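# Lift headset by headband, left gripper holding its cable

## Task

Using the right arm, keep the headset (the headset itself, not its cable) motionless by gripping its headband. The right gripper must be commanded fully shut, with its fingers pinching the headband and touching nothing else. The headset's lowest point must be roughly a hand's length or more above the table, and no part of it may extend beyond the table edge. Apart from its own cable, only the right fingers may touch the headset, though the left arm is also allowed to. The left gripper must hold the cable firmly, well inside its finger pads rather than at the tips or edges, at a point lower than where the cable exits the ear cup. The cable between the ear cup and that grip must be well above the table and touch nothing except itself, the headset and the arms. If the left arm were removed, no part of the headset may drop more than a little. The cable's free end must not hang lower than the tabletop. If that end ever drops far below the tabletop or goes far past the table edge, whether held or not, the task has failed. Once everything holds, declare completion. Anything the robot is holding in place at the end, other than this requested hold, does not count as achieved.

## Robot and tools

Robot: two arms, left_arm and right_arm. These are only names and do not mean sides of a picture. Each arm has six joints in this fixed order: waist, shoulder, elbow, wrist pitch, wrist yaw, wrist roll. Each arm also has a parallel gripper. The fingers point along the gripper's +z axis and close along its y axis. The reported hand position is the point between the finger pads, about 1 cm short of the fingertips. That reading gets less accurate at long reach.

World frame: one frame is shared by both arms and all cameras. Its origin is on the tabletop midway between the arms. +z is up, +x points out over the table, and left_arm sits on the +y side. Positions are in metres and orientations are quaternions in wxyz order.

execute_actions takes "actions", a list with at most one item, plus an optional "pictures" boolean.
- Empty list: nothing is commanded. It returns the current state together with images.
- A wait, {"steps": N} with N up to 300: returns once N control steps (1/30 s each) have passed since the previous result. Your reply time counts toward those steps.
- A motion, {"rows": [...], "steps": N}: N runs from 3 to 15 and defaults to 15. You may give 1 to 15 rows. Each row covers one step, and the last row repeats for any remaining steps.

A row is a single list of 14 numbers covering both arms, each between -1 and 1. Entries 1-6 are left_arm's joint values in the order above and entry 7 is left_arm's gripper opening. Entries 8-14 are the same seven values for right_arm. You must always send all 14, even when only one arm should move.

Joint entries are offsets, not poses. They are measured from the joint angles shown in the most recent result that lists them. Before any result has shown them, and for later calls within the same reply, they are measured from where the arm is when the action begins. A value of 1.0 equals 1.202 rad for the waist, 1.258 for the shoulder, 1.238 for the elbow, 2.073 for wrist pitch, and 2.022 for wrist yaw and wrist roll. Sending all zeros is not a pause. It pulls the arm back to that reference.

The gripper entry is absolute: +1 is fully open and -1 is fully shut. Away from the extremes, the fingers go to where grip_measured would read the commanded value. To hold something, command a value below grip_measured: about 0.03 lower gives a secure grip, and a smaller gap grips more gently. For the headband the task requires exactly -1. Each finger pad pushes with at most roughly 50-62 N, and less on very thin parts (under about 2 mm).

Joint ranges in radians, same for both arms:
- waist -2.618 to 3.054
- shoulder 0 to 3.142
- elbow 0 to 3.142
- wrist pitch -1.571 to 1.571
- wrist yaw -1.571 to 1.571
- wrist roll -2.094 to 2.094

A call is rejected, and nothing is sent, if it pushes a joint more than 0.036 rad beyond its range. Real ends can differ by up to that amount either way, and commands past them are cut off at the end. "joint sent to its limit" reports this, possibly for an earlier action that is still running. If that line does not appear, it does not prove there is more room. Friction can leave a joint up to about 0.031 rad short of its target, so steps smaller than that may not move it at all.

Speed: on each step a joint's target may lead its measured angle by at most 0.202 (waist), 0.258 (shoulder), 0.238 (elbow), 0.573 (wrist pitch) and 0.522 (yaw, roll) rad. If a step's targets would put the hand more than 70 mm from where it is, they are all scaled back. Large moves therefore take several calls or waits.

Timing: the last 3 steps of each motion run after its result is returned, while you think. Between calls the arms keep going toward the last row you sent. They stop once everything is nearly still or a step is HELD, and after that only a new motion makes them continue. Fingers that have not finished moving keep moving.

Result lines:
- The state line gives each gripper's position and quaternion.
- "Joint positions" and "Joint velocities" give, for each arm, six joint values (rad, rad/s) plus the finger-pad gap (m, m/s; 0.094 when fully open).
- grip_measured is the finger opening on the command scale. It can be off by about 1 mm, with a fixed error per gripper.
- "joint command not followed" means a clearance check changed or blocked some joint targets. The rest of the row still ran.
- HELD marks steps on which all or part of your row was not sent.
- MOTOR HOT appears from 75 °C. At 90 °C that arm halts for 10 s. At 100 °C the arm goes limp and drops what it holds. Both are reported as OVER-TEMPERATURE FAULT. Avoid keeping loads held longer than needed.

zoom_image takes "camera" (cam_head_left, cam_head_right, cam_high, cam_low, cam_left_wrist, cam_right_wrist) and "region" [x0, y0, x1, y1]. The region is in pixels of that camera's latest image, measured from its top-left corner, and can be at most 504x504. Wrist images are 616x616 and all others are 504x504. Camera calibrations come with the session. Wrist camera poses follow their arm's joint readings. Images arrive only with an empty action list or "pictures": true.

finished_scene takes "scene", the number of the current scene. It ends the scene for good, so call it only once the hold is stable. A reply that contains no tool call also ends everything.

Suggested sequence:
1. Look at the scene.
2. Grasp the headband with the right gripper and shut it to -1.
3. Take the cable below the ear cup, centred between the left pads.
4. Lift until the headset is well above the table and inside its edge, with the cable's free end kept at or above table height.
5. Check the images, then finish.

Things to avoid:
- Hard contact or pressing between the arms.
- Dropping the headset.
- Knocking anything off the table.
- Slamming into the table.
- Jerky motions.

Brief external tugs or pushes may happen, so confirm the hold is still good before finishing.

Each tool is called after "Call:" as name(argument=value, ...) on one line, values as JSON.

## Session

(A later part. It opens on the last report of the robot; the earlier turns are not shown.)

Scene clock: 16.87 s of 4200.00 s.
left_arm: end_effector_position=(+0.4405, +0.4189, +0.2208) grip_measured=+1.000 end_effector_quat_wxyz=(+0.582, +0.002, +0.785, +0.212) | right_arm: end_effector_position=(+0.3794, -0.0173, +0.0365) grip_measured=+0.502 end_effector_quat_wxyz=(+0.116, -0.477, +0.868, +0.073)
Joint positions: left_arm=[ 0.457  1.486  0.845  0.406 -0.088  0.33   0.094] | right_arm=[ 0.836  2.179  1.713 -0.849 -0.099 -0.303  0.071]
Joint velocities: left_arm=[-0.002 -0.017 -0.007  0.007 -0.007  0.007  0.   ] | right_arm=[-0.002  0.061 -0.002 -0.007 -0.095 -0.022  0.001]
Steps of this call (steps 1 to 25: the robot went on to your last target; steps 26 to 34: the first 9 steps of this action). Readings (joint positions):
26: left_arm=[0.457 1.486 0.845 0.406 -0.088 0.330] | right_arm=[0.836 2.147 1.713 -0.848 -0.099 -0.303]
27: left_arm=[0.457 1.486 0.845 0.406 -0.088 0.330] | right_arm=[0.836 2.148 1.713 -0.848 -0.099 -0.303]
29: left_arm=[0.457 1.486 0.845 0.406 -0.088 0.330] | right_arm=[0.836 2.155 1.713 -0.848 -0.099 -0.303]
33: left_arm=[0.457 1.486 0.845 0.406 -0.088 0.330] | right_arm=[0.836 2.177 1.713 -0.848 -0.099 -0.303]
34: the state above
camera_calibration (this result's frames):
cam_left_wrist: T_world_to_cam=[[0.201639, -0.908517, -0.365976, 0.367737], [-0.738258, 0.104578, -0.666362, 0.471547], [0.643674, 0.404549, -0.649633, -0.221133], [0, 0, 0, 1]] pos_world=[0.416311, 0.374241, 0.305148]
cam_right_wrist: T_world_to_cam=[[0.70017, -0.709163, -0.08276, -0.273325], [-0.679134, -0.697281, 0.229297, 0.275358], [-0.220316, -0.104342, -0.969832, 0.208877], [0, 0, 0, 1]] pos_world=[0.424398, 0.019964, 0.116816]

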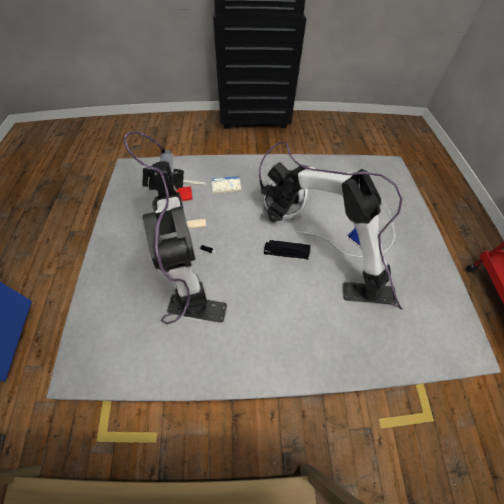

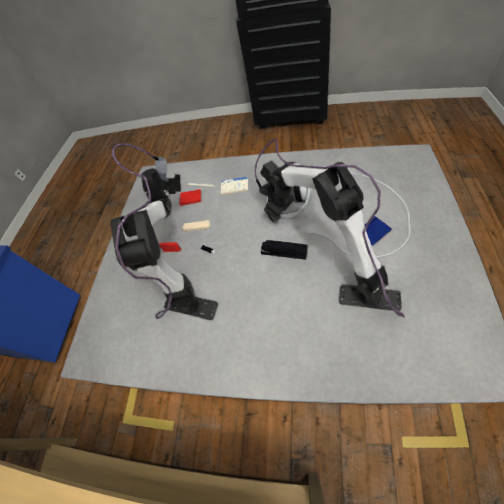

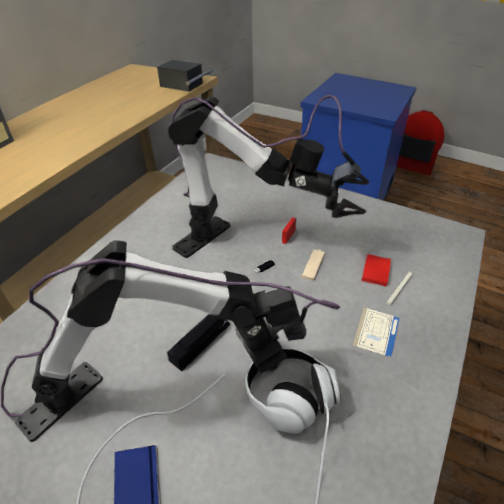

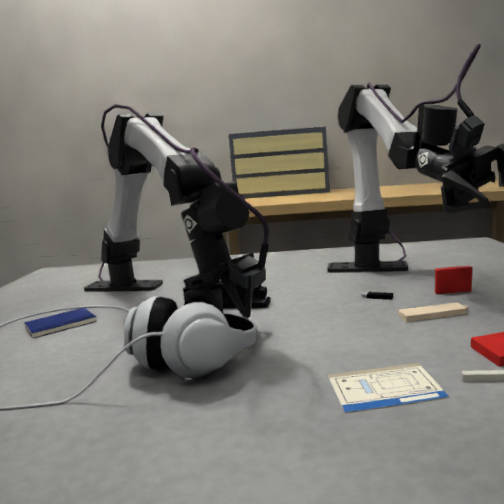

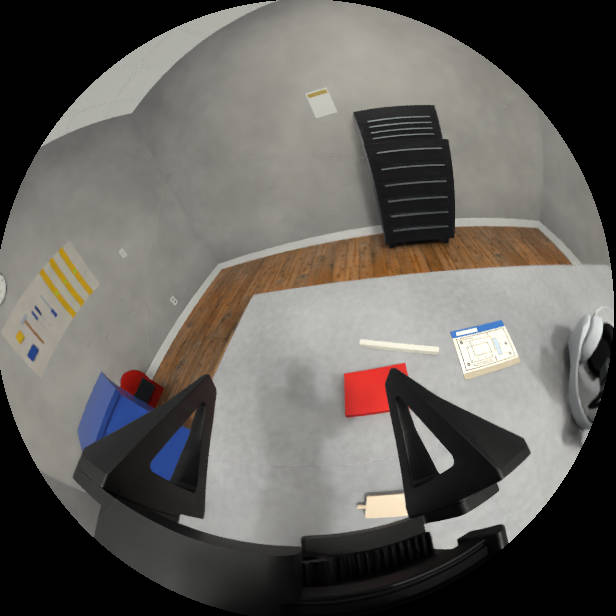

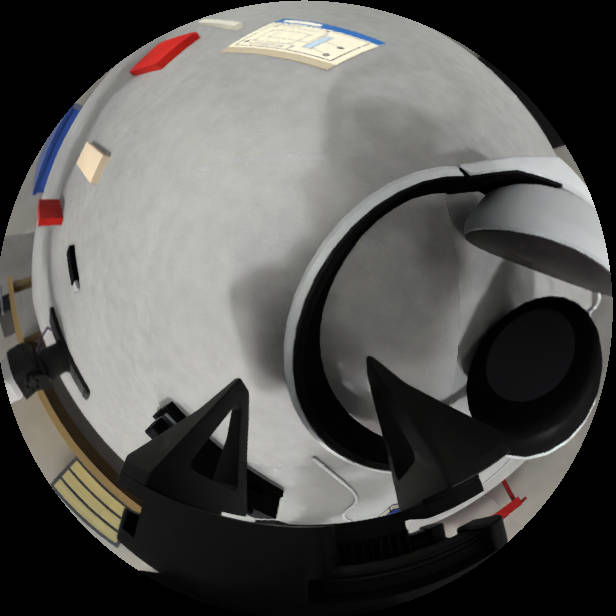

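Call:
zoom_image(camera="cam_low", region=[170, 250, 300, 370])

Call:
zoom_image(camera="cam_right_wrist", region=[200, 300, 420, 500])

Region (170, 250, 300, 370) of cam_low's 504x504 image, scaled by 3.877, with more detail than that image has; it fills the top 465 rows of this view, and the rest is white.

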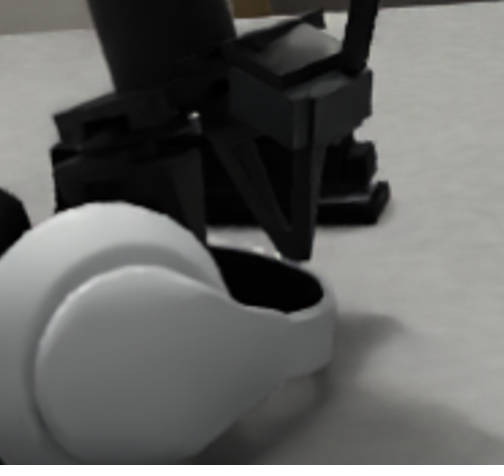

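Region (200, 300, 420, 500) of cam_right_wrist's 616x616 image, scaled by 2.291, with more detail than that image has; it fills the top 458 rows of this view, and the rest is white.

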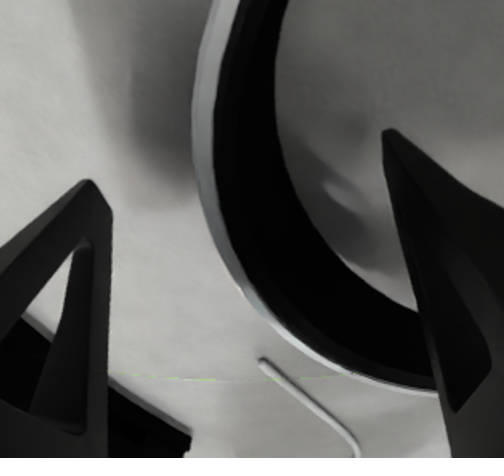

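Call:
execute_actions(actions=[{"rows": [[0,0,0,0,0,0,1, 0,0.016,0,0,0,0,0.2],[0,0,0,0,0,0,1, 0,0.016,0,0,0,0,-0.1],[0,0,0,0,0,0,1, 0,0.016,0,0,0,0,-0.4],[0,0,0,0,0,0,1, 0,0.016,0,0,0,0,-0.7],[0,0,0,0,0,0,1, 0,0.016,0,0,0,0,-1]], "steps": 15}], pictures=true)

Scene clock: 17.57 s of 4200.00 s.
left_arm: end_effector_position=(+0.4405, +0.4189, +0.2208) grip_measured=+1.000 end_effector_quat_wxyz=(+0.582, +0.002, +0.785, +0.212) | right_arm: end_effector_position=(+0.3833, -0.0180, +0.0387) grip_measured=-0.767 end_effector_quat_wxyz=(+0.124, -0.479, +0.866, +0.064)
Joint positions: left_arm=[ 0.457  1.486  0.845  0.406 -0.088  0.33   0.094] | right_arm=[ 0.837  2.175  1.713 -0.839 -0.079 -0.31   0.011]
Joint velocities: left_arm=[ 0.007  0.002  0.002 -0.007  0.007 -0.081  0.   ] | right_arm=[-0.002 -0.007 -0.007 -0.022  0.007 -0.037  0.   ]
Steps of this call (steps 1 to 3: the last 3 steps of your previous action; steps 4 to 9: the robot went on to your last target; steps 10 to 21: the first 12 steps of this action). Readings (joint positions):
10: left_arm=[0.457 1.486 0.845 0.406 -0.088 0.330] | right_arm=[0.836 2.181 1.713 -0.849 -0.099 -0.303]
11: left_arm=[0.457 1.486 0.845 0.406 -0.088 0.330] | right_arm=[0.836 2.181 1.713 -0.849 -0.099 -0.303]
13: left_arm=[0.457 1.486 0.845 0.406 -0.088 0.330] | right_arm=[0.836 2.181 1.713 -0.849 -0.099 -0.303]
17: left_arm=[0.457 1.486 0.845 0.406 -0.088 0.330] | right_arm=[0.837 2.175 1.713 -0.839 -0.081 -0.310]
21: the state above
camera_calibration (this result's frames):
cam_left_wrist: T_world_to_cam=[[0.201639, -0.908517, -0.365976, 0.367737], [-0.738258, 0.104578, -0.666362, 0.471547], [0.643674, 0.404549, -0.649633, -0.221133], [0, 0, 0, 1]] pos_world=[0.416311, 0.374241, 0.305148]
cam_right_wrist: T_world_to_cam=[[0.703624, -0.708037, -0.0599655, -0.278512], [-0.682952, -0.697162, 0.218041, 0.278905], [-0.196187, -0.112465, -0.974096, 0.20257], [0, 0, 0, 1]] pos_world=[0.426188, 0.0200271, 0.119809]

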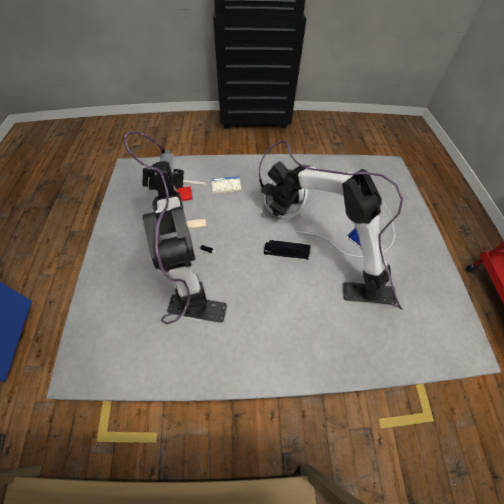

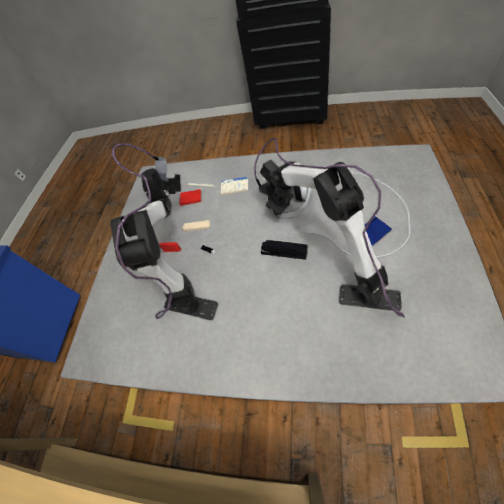

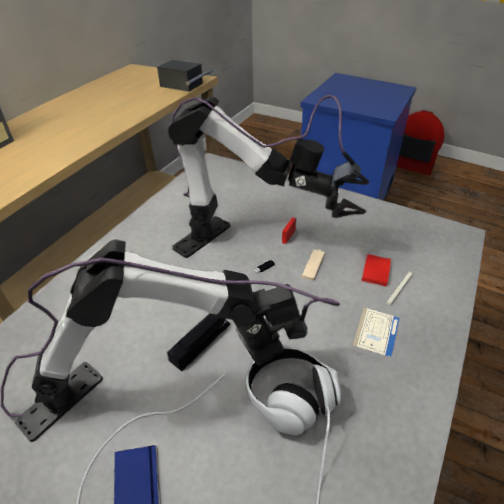

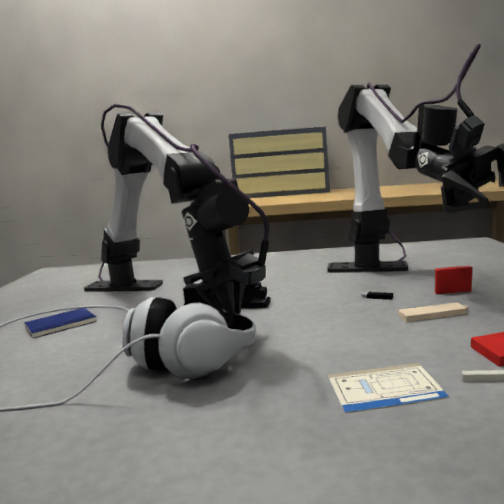

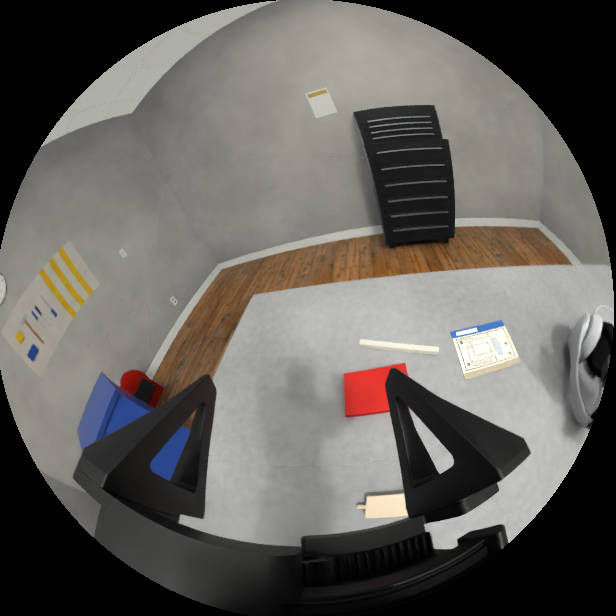

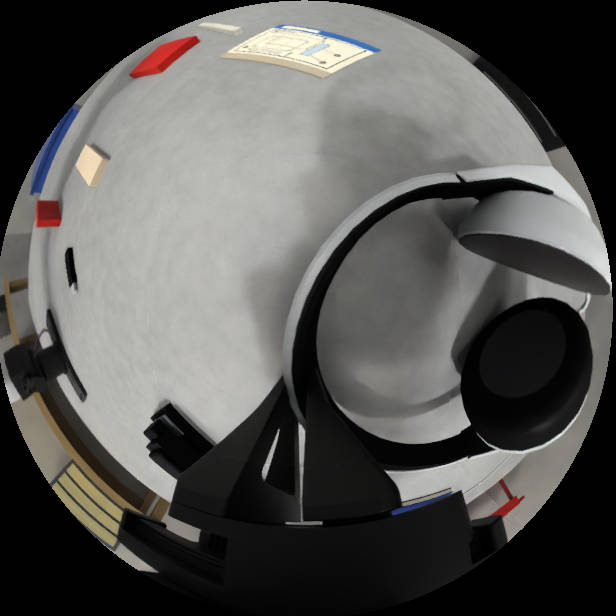

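Call:
zoom_image(camera="cam_low", region=[180, 260, 290, 360])

Call:
zoom_image(camera="cam_right_wrist", region=[220, 300, 420, 500])

Region (180, 260, 290, 360) of cam_low's 504x504 image, scaled by 4.582, with more detail than that image has; it fills the top 458 rows of this view, and the rest is white.

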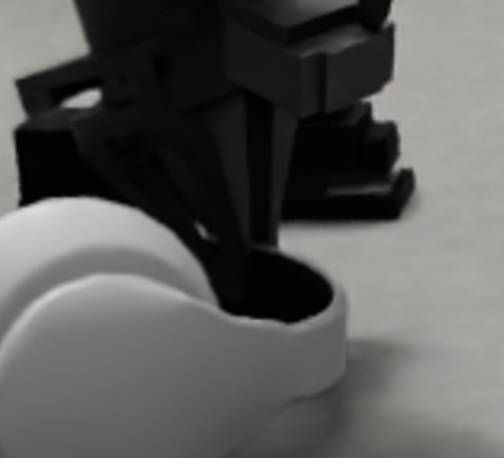

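Region (220, 300, 420, 500) of cam_right_wrist's 616x616 image, scaled by 2.520, with more detail than that image has.

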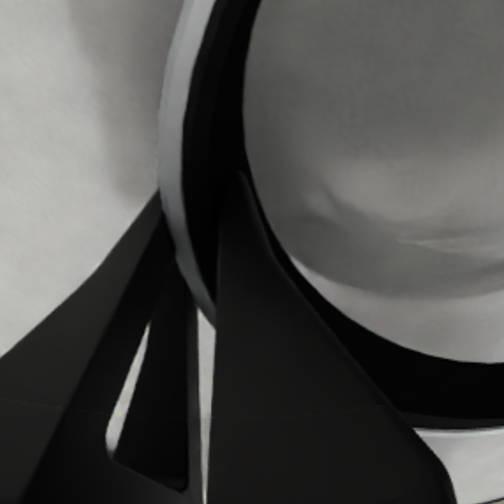

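Call:
execute_actions(actions=[{"rows": [[0,0,0,0,0,0,1, 0,-0.01,0.01,-0.01,0,0,-1],[0,0,0,0,0,0,1, 0,-0.025,0.02,-0.02,0,0,-1],[0,0,0,0,0,0,1, 0,-0.045,0.035,-0.037,0,0,-1],[0,0,0,0,0,0,1, 0,-0.065,0.052,-0.055,0,0,-1],[0,0,0,0,0,0,1, 0,-0.085,0.068,-0.073,0,0,-1],[0,0,0,0,0,0,1, 0,-0.105,0.084,-0.09,0,0,-1],[0,0,0,0,0,0,1, 0,-0.125,0.1,-0.107,0,0,-1],[0,0,0,0,0,0,1, 0,-0.145,0.116,-0.124,0,0,-1],[0,0,0,0,0,0,1, 0,-0.165,0.132,-0.141,0,0,-1],[0,0,0,0,0,0,1, 0,-0.185,0.148,-0.158,0,0,-1],[0,0,0,0,0,0,1, 0,-0.2,0.16,-0.171,0,0,-1],[0,0,0,0,0,0,1, 0,-0.214,0.171,-0.183,0,0,-1]], "steps": 15}], pictures=true)

Scene clock: 19.90 s of 4200.00 s.
left_arm: end_effector_position=(+0.4405, +0.4189, +0.2208) grip_measured=+1.000 end_effector_quat_wxyz=(+0.582, +0.002, +0.785, +0.212) | right_arm: end_effector_position=(+0.3617, -0.0306, +0.1534) grip_measured=-0.813 end_effector_quat_wxyz=(+0.153, -0.477, +0.862, +0.082)
Joint positions: left_arm=[ 0.457  1.486  0.845  0.406 -0.088  0.33   0.094] | right_arm=[ 0.837  1.983  1.86  -1.113 -0.103 -0.303  0.009]
Joint velocities: left_arm=[-0.002  0.002 -0.007  0.066 -0.022  0.007  0.   ] | right_arm=[-0.002 -0.735  0.505 -0.886 -0.11   0.066 -0.   ]
Steps of this call (steps 1 to 3: the last 3 steps of your previous action; steps 4 to 15: the robot went on to your last target; steps 16 to 58: nothing new was sent; steps 59 to 70: the first 12 steps of this action). Readings (joint positions):
59: left_arm=[0.457 1.486 0.845 0.406 -0.088 0.330] | right_arm=[0.837 2.173 1.713 -0.839 -0.077 -0.311]
60: left_arm=[0.457 1.486 0.845 0.406 -0.088 0.330] | right_arm=[0.837 2.169 1.713 -0.841 -0.074 -0.312]
62: left_arm=[0.457 1.486 0.845 0.406 -0.088 0.330] | right_arm=[0.837 2.151 1.727 -0.862 -0.064 -0.315]
66: left_arm=[0.457 1.486 0.845 0.406 -0.088 0.330] | right_arm=[0.837 2.079 1.788 -0.973 -0.088 -0.308]
70: the state above
camera_calibration (this result's frames):
cam_left_wrist: T_world_to_cam=[[0.201639, -0.908517, -0.365976, 0.367737], [-0.738258, 0.104578, -0.666362, 0.471547], [0.643674, 0.404549, -0.649633, -0.221133], [0, 0, 0, 1]] pos_world=[0.416311, 0.374241, 0.305148]
cam_right_wrist: T_world_to_cam=[[0.706082, -0.703773, -0.0784342, -0.263263], [-0.689165, -0.708406, 0.152354, 0.242369], [-0.162786, -0.0535203, -0.985209, 0.300069], [0, 0, 0, 1]] pos_world=[0.401765, 0.00247761, 0.238056]

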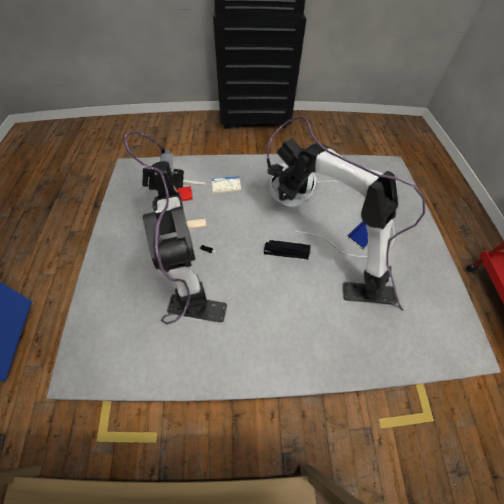

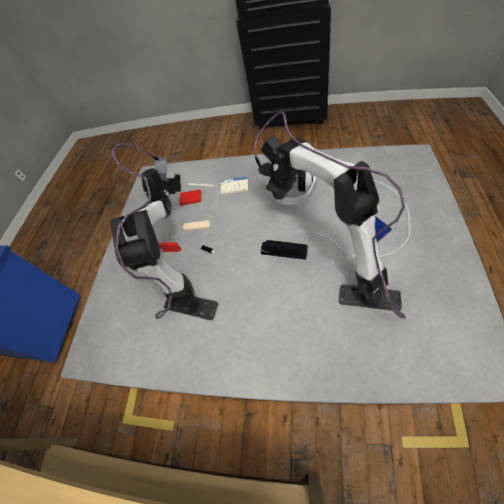

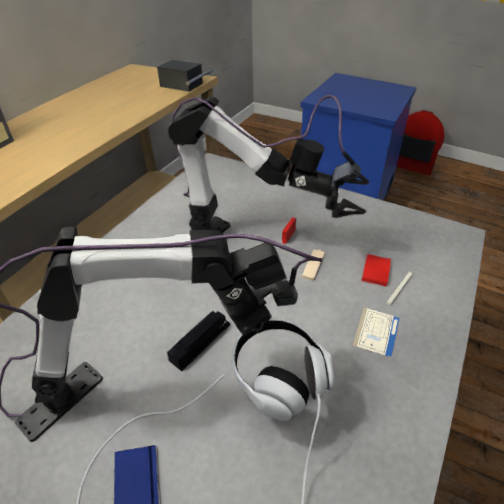

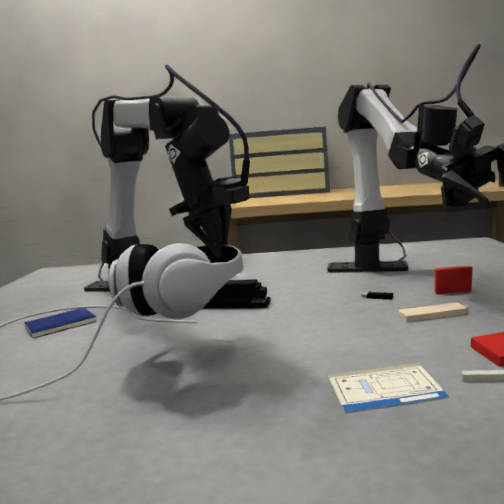

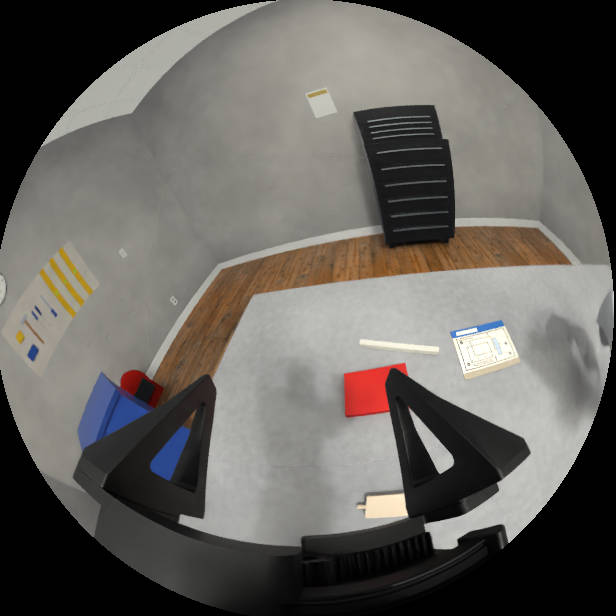

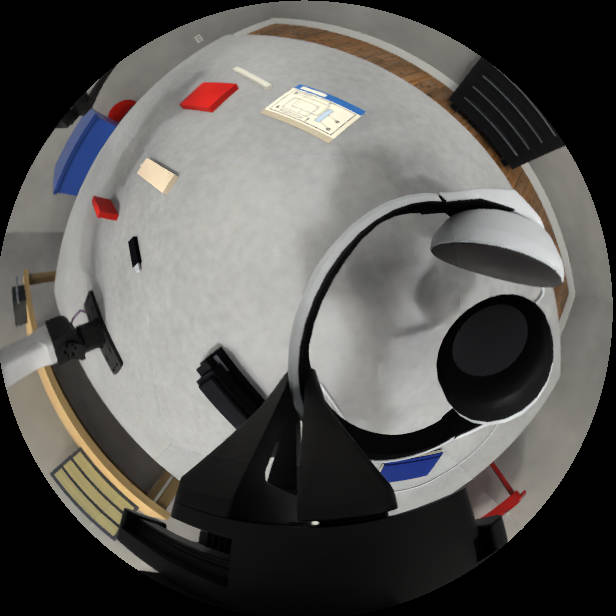

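Call:
execute_actions(actions=[{"rows": [[0,0,0,0,0,0,1, 0,-0.06,0.03,-0.02,0,0.02,-1],[0,0,0,0,0,0,1, 0,-0.07,0.03,-0.01,-0.005,0.04,-1],[0,0,0,0,0,0,1, 0,-0.08,0.03,0.0,-0.01,0.06,-1],[0,0,0,0,0,0,1, 0,-0.09,0.025,0.015,-0.018,0.085,-1],[0,0,0,0,0,0,1, 0,-0.10,0.02,0.03,-0.026,0.11,-1],[0,0,0,0,0,0,1, 0,-0.11,0.01,0.05,-0.034,0.14,-1],[0,0,0,0,0,0,1, 0,-0.12,0.0,0.07,-0.042,0.17,-1],[0,0,0,0,0,0,1, 0,-0.13,-0.01,0.09,-0.05,0.2,-1],[0,0,0,0,0,0,1, 0,-0.14,-0.02,0.11,-0.058,0.23,-1],[0,0,0,0,0,0,1, 0,-0.15,-0.03,0.13,-0.066,0.26,-1],[0,0,0,0,0,0,1, 0,-0.16,-0.04,0.15,-0.074,0.29,-1],[0,0,0,0,0,0,1, 0,-0.17,-0.05,0.17,-0.082,0.32,-1],[0,0,0,0,0,0,1, 0,-0.18,-0.06,0.19,-0.09,0.35,-1],[0,0,0,0,0,0,1, 0,-0.19,-0.07,0.21,-0.098,0.38,-1],[0,0,0,0,0,0,1, 0,-0.2,-0.08,0.23,-0.106,0.41,-1]], "steps": 15}], pictures=true)

Scene clock: 20.83 s of 4200.00 s.
left_arm: end_effector_position=(+0.4405, +0.4189, +0.2208) grip_measured=+1.000 end_effector_quat_wxyz=(+0.582, +0.002, +0.785, +0.212) | right_arm: end_effector_position=(+0.3546, -0.0091, +0.2246) grip_measured=-0.813 end_effector_quat_wxyz=(+0.216, -0.294, +0.906, +0.212)
Joint positions: left_arm=[ 0.457  1.486  0.845  0.406 -0.088  0.33   0.094] | right_arm=[ 0.837  1.83   1.822 -0.986 -0.227  0.13   0.009]
Joint velocities: left_arm=[-0.002 -0.007 -0.017  0.022  0.037 -0.022  0.   ] | right_arm=[-0.012 -0.393 -0.359  1.018 -0.432  1.604  0.   ]
Steps of this call (steps 1 to 3: the last 3 steps of your previous action; steps 4 to 16: the robot went on to your last target; steps 17 to 28: the first 12 steps of this action). Readings (joint positions):
17: left_arm=[0.457 1.486 0.845 0.406 -0.088 0.330] | right_arm=[0.837 1.910 1.911 -1.243 -0.111 -0.293]
18: left_arm=[0.457 1.486 0.845 0.406 -0.088 0.330] | right_arm=[0.837 1.910 1.911 -1.236 -0.116 -0.279]
20: left_arm=[0.457 1.486 0.845 0.406 -0.088 0.330] | right_arm=[0.837 1.909 1.909 -1.213 -0.130 -0.233]
24: left_arm=[0.457 1.486 0.845 0.406 -0.088 0.330] | right_arm=[0.837 1.882 1.872 -1.115 -0.174 -0.080]
28: the state above
camera_calibration (this result's frames):
cam_left_wrist: T_world_to_cam=[[0.201639, -0.908517, -0.365976, 0.367737], [-0.738258, 0.104578, -0.666362, 0.471547], [0.643674, 0.404549, -0.649633, -0.221133], [0, 0, 0, 1]] pos_world=[0.416311, 0.374241, 0.305148]
cam_right_wrist: T_world_to_cam=[[0.435869, -0.81806, -0.375227, -0.0761099], [-0.882912, -0.469534, -0.00193627, 0.347381], [-0.174598, 0.332137, -0.926931, 0.364857], [0, 0, 0, 1]] pos_world=[0.403585, -0.0203374, 0.310311]

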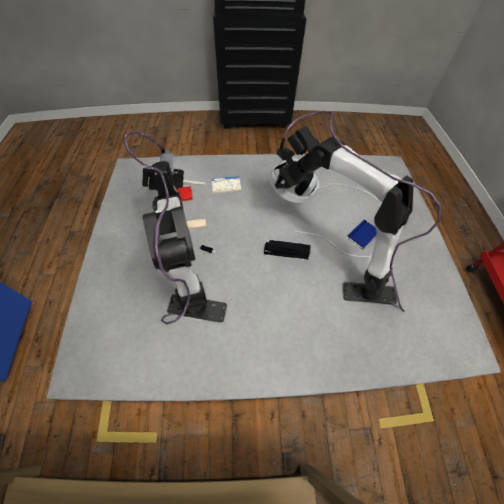

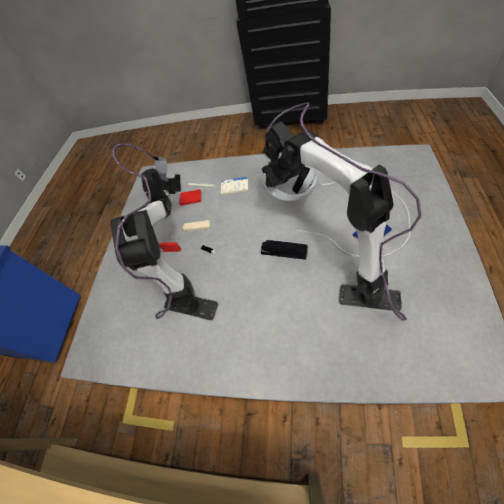

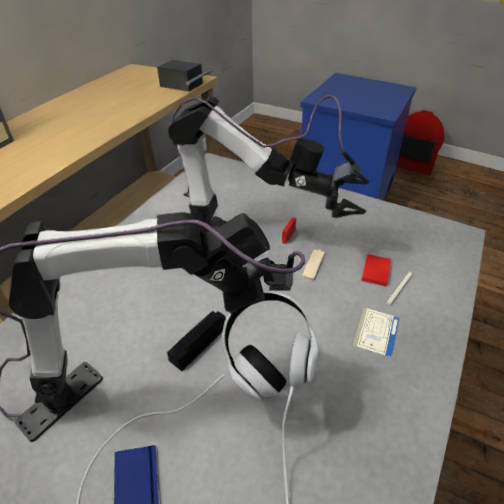

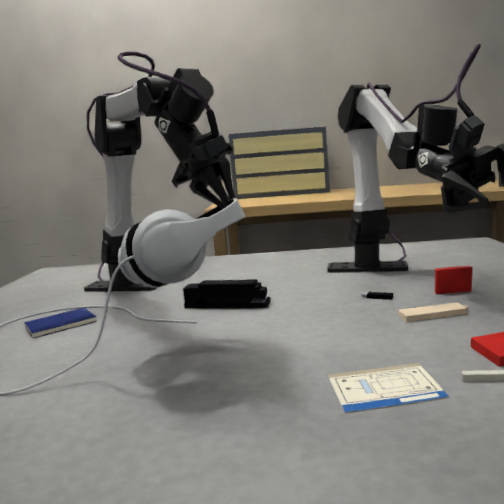

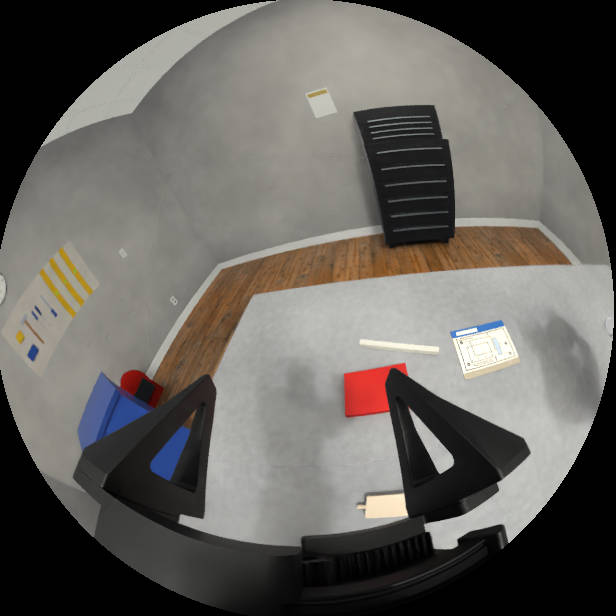

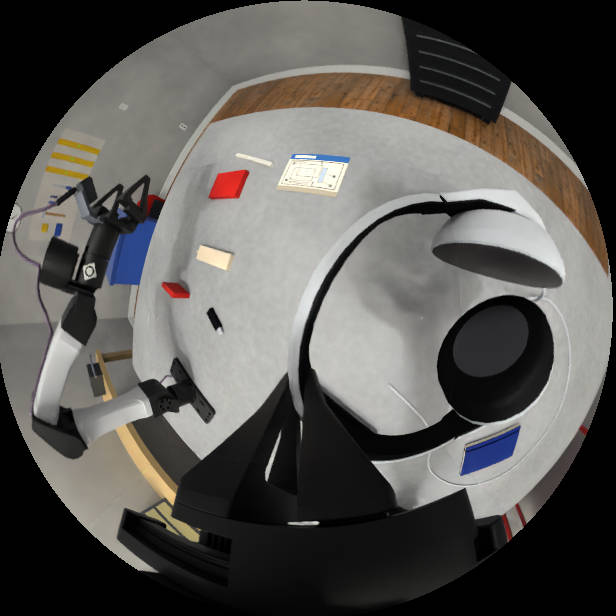

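Call:
execute_actions(actions=[{"rows": [[0,0,0,0,0,0,1, 0,-0.09,-0.055,0.18,-0.05,0.22,-1],[0,0,0,0,0,0,1, 0,-0.107,-0.068,0.2,-0.06,0.255,-1],[0,0,0,0,0,0,1, 0,-0.123,-0.082,0.218,-0.07,0.29,-1],[0,0,0,0,0,0,1, 0,-0.14,-0.095,0.236,-0.08,0.325,-1],[0,0,0,0,0,0,1, 0,-0.156,-0.109,0.254,-0.09,0.36,-1],[0,0,0,0,0,0,1, 0,-0.173,-0.122,0.272,-0.1,0.395,-1],[0,0,0,0,0,0,1, 0,-0.19,-0.136,0.29,-0.11,0.43,-1],[0,0,0,0,0,0,1, 0,-0.206,-0.15,0.308,-0.12,0.465,-1],[0,0,0,0,0,0,1, 0,-0.223,-0.163,0.326,-0.13,0.5,-1],[0,0,0,0,0,0,1, 0,-0.24,-0.177,0.344,-0.14,0.535,-1],[0,0,0,0,0,0,1, 0,-0.256,-0.19,0.362,-0.15,0.57,-1],[0,0,0,0,0,0,1, 0,-0.273,-0.204,0.38,-0.16,0.605,-1],[0,0,0,0,0,0,1, 0,-0.29,-0.218,0.398,-0.17,0.64,-1],[0,0,0,0,0,0,1, 0,-0.306,-0.231,0.415,-0.178,0.68,-1],[0,0,0,0,0,0,1, 0.005,-0.322,-0.244,0.43,-0.1845,0.712,-1]], "steps": 15}])

Call:
execute_actions(actions=[{"steps": 25}], pictures=true)

Scene clock: 21.53 s of 4200.00 s.
left_arm: end_effector_position=(+0.4405, +0.4189, +0.2208) grip_measured=+1.000 end_effector_quat_wxyz=(+0.582, +0.002, +0.785, +0.212) | right_arm: end_effector_position=(+0.3341, +0.0227, +0.3576) grip_measured=-0.812 end_effector_quat_wxyz=(+0.191, +0.037, +0.821, +0.536)
Joint positions: left_arm=[ 0.457  1.486  0.845  0.406 -0.088  0.33   0.094] | right_arm=[ 0.837  1.56   1.6   -0.443 -0.459  1.087  0.009]
Joint velocities: left_arm=[ 0.002  0.002 -0.007 -0.022  0.007  0.022  0.   ] | right_arm=[-0.007 -0.662 -0.422  1.121 -0.549  1.868  0.   ]
Steps of this call (steps 1 to 3: the last 3 steps of your previous action; steps 4 to 9: the robot went on to your last target; steps 10 to 21: the first 12 steps of this action). Readings (joint positions):
10: left_arm=[0.457 1.486 0.845 0.406 -0.088 0.330] | right_arm=[0.837 1.755 1.773 -0.733 -0.315 0.502]
11: left_arm=[0.457 1.486 0.845 0.406 -0.088 0.330] | right_arm=[0.837 1.751 1.765 -0.714 -0.320 0.530]
13: left_arm=[0.457 1.486 0.845 0.406 -0.088 0.330] | right_arm=[0.837 1.729 1.735 -0.669 -0.336 0.610]
17: left_arm=[0.457 1.486 0.845 0.406 -0.088 0.330] | right_arm=[0.837 1.653 1.662 -0.572 -0.392 0.833]
21: the state above

Scene clock: 22.37 s of 4200.00 s.
left_arm: end_effector_position=(+0.4405, +0.4189, +0.2208) grip_measured=+1.000 end_effector_quat_wxyz=(+0.582, +0.002, +0.785, +0.212) | right_arm: end_effector_position=(+0.2995, +0.0188, +0.4333) grip_measured=-0.813 end_effector_quat_wxyz=(+0.082, +0.124, +0.727, +0.670)
Joint positions: left_arm=[ 0.457  1.486  0.845  0.406 -0.088  0.33   0.094] | right_arm=[ 0.837  1.439  1.525 -0.191 -0.587  1.559  0.009]
Joint velocities: left_arm=[-0.007 -0.002 -0.012  0.037 -0.066 -0.037  0.   ] | right_arm=[-0.007 -0.007 -0.027 -0.022 -0.007  0.051  0.001]
Kept back: nothing.
Steps of this call (steps 1 to 3: the last 3 steps of your previous action; steps 4 to 25: the robot went on to your last target). Readings (joint positions):
1: left_arm=[0.457 1.486 0.845 0.406 -0.088 0.330] | right_arm=[0.837 1.536 1.584 -0.406 -0.478 1.153]
2: left_arm=[0.457 1.486 0.845 0.406 -0.088 0.330] | right_arm=[0.837 1.513 1.569 -0.368 -0.495 1.220]
4: left_arm=[0.457 1.486 0.845 0.406 -0.088 0.330] | right_arm=[0.837 1.471 1.543 -0.301 -0.529 1.345]
8: left_arm=[0.457 1.486 0.845 0.406 -0.088 0.330] | right_arm=[0.837 1.439 1.537 -0.223 -0.573 1.480]
25: the state above
camera_calibration (this result's frames):
cam_left_wrist: T_world_to_cam=[[0.201639, -0.908517, -0.365976, 0.367737], [-0.738258, 0.104578, -0.666362, 0.471547], [0.643674, 0.404549, -0.649633, -0.221133], [0, 0, 0, 1]] pos_world=[0.416311, 0.374241, 0.305148]
cam_right_wrist: T_world_to_cam=[[-0.291685, 0.00377526, -0.956507, 0.503309], [-0.939314, -0.18992, 0.285692, 0.199252], [-0.180581, 0.981792, 0.0589429, 0.101826], [0, 0, 0, 1]] pos_world=[0.352356, -0.0640306, 0.418491]

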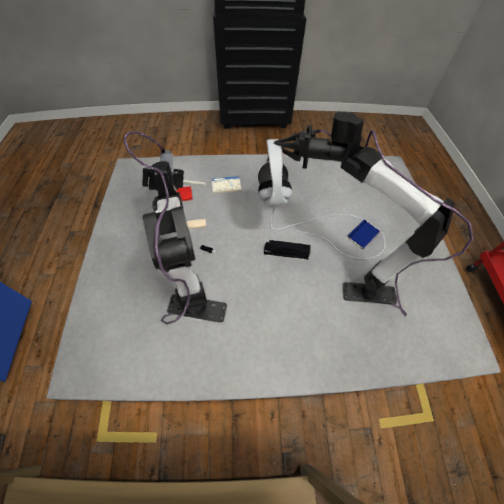

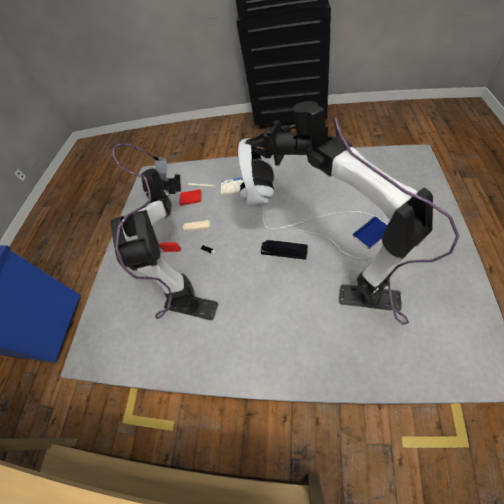

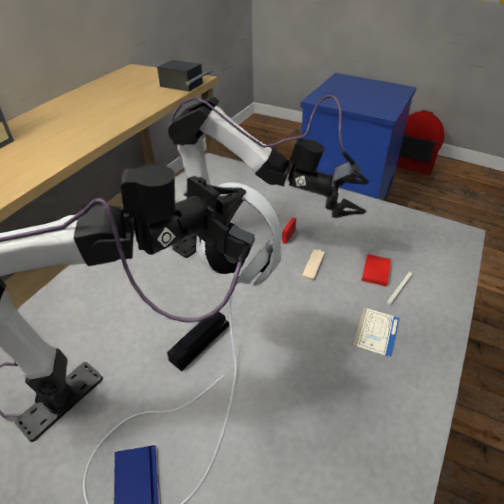

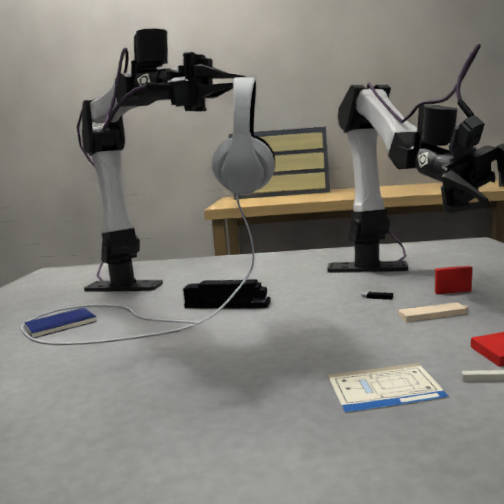

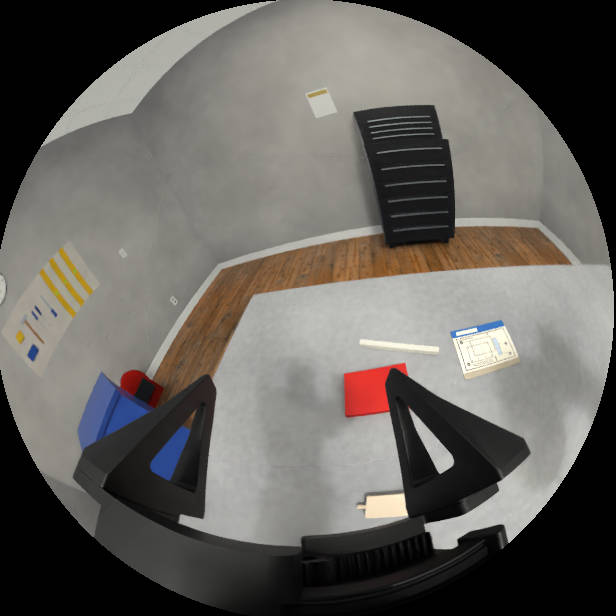

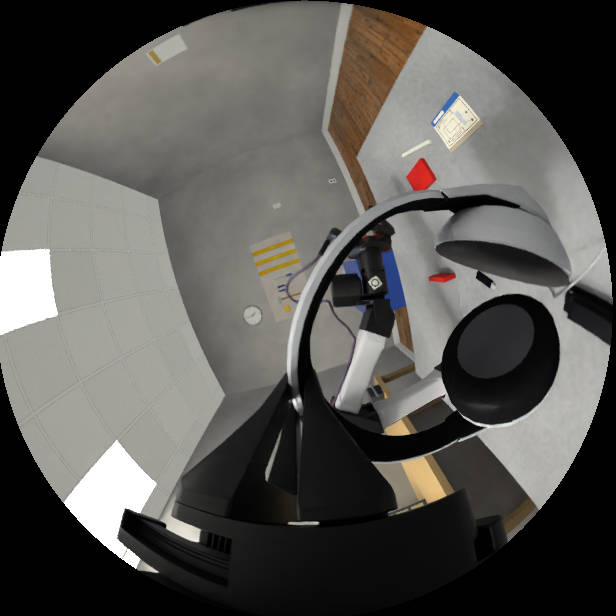

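Call:
zoom_image(camera="cam_low", region=[160, 60, 340, 340])

Call:
zoom_image(camera="cam_high", region=[140, 170, 340, 470])

Call:
zoom_image(camera="cam_head_left", region=[220, 110, 400, 280])

Region (160, 60, 340, 340) of cam_low's 504x504 image, scaled by 1.800, with more detail than that image has; it fills the left 324 columns of this view, and the rest is white.

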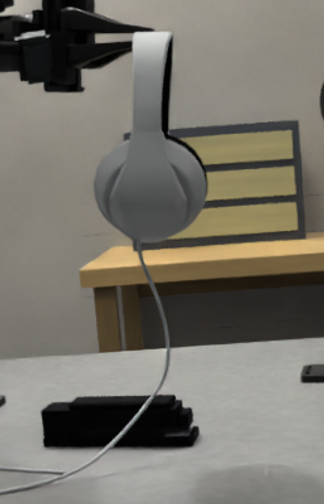

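Region (140, 170, 340, 470) of cam_high's 504x504 image, scaled by 1.680, with more detail than that image has.

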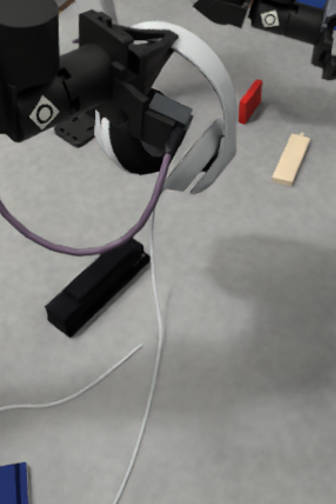

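Region (220, 110, 400, 280) of cam_head_left's 504x504 image, scaled by 2.800, with more detail than that image has.

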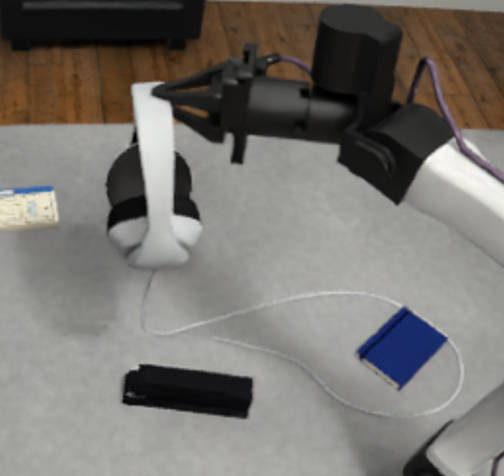

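Call:
execute_actions(actions=[{"rows": [[-0.04,-0.02,-0.04,0.01,0.005,-0.016,1, -0.012,-0.01,0.012,0.046,-0.006,0.005,-1],[-0.08,-0.035,-0.08,0.02,0.01,-0.032,1, -0.024,-0.013,0.02,0.046,-0.006,0.005,-1],[-0.12,-0.05,-0.12,0.03,0.013,-0.048,1, -0.036,-0.016,0.027,0.046,-0.006,0.005,-1],[-0.16,-0.07,-0.16,0.04,0.017,-0.065,1, -0.048,-0.019,0.034,0.046,-0.006,0.005,-1],[-0.2,-0.085,-0.2,0.055,0.022,-0.08,1, -0.06,-0.022,0.041,0.046,-0.006,0.005,-1],[-0.24,-0.1,-0.24,0.065,0.026,-0.097,1, -0.072,-0.025,0.048,0.046,-0.006,0.005,-1],[-0.28,-0.12,-0.28,0.075,0.03,-0.113,1, -0.084,-0.028,0.055,0.046,-0.006,0.005,-1],[-0.31,-0.14,-0.32,0.085,0.035,-0.13,1, -0.096,-0.031,0.062,0.046,-0.006,0.005,-1],[-0.34,-0.155,-0.36,0.095,0.04,-0.146,1, -0.108,-0.034,0.069,0.046,-0.006,0.005,-1],[-0.38,-0.173,-0.4136,0.11,0.0435,-0.163,1, -0.122,-0.039,0.077,0.046,-0.006,0.005,-1]], "steps": 15}])

Scene clock: 26.43 s of 4200.00 s.
left_arm: end_effector_position=(+0.3584, +0.2173, +0.1241) grip_measured=+1.000 end_effector_quat_wxyz=(+0.573, +0.109, +0.812, -0.023) | right_arm: end_effector_position=(+0.3387, -0.0246, +0.4592) grip_measured=-0.813 end_effector_quat_wxyz=(+0.138, +0.158, +0.703, +0.679)
Joint positions: left_arm=[ 0.009  1.288  0.368  0.569 -0.016  0.087  0.094] | right_arm=[ 0.702  1.432  1.575 -0.189 -0.593  1.565  0.009]
Joint velocities: left_arm=[-0.432 -0.164 -0.764  0.022  0.154 -0.52   0.   ] | right_arm=[-0.276 -0.139  0.164  0.066 -0.007 -0.007 -0.   ]
Steps of this call (steps 1 to 30: the robot went on to your last target; steps 31 to 90: nothing new was sent; then 0.67 s passed at rest; steps 91 to 102: the first 12 steps of this action). Readings (joint positions):
91: left_arm=[0.453 1.484 0.840 0.411 -0.089 0.326] | right_arm=[0.837 1.439 1.525 -0.191 -0.587 1.560]
92: left_arm=[0.438 1.476 0.824 0.423 -0.089 0.316] | right_arm=[0.835 1.439 1.525 -0.191 -0.589 1.561]
94: left_arm=[0.368 1.440 0.754 0.455 -0.089 0.283] | right_arm=[0.822 1.439 1.525 -0.191 -0.595 1.563]
98: left_arm=[0.153 1.358 0.556 0.520 -0.056 0.188] | right_arm=[0.762 1.439 1.540 -0.192 -0.597 1.565]
102: the state above


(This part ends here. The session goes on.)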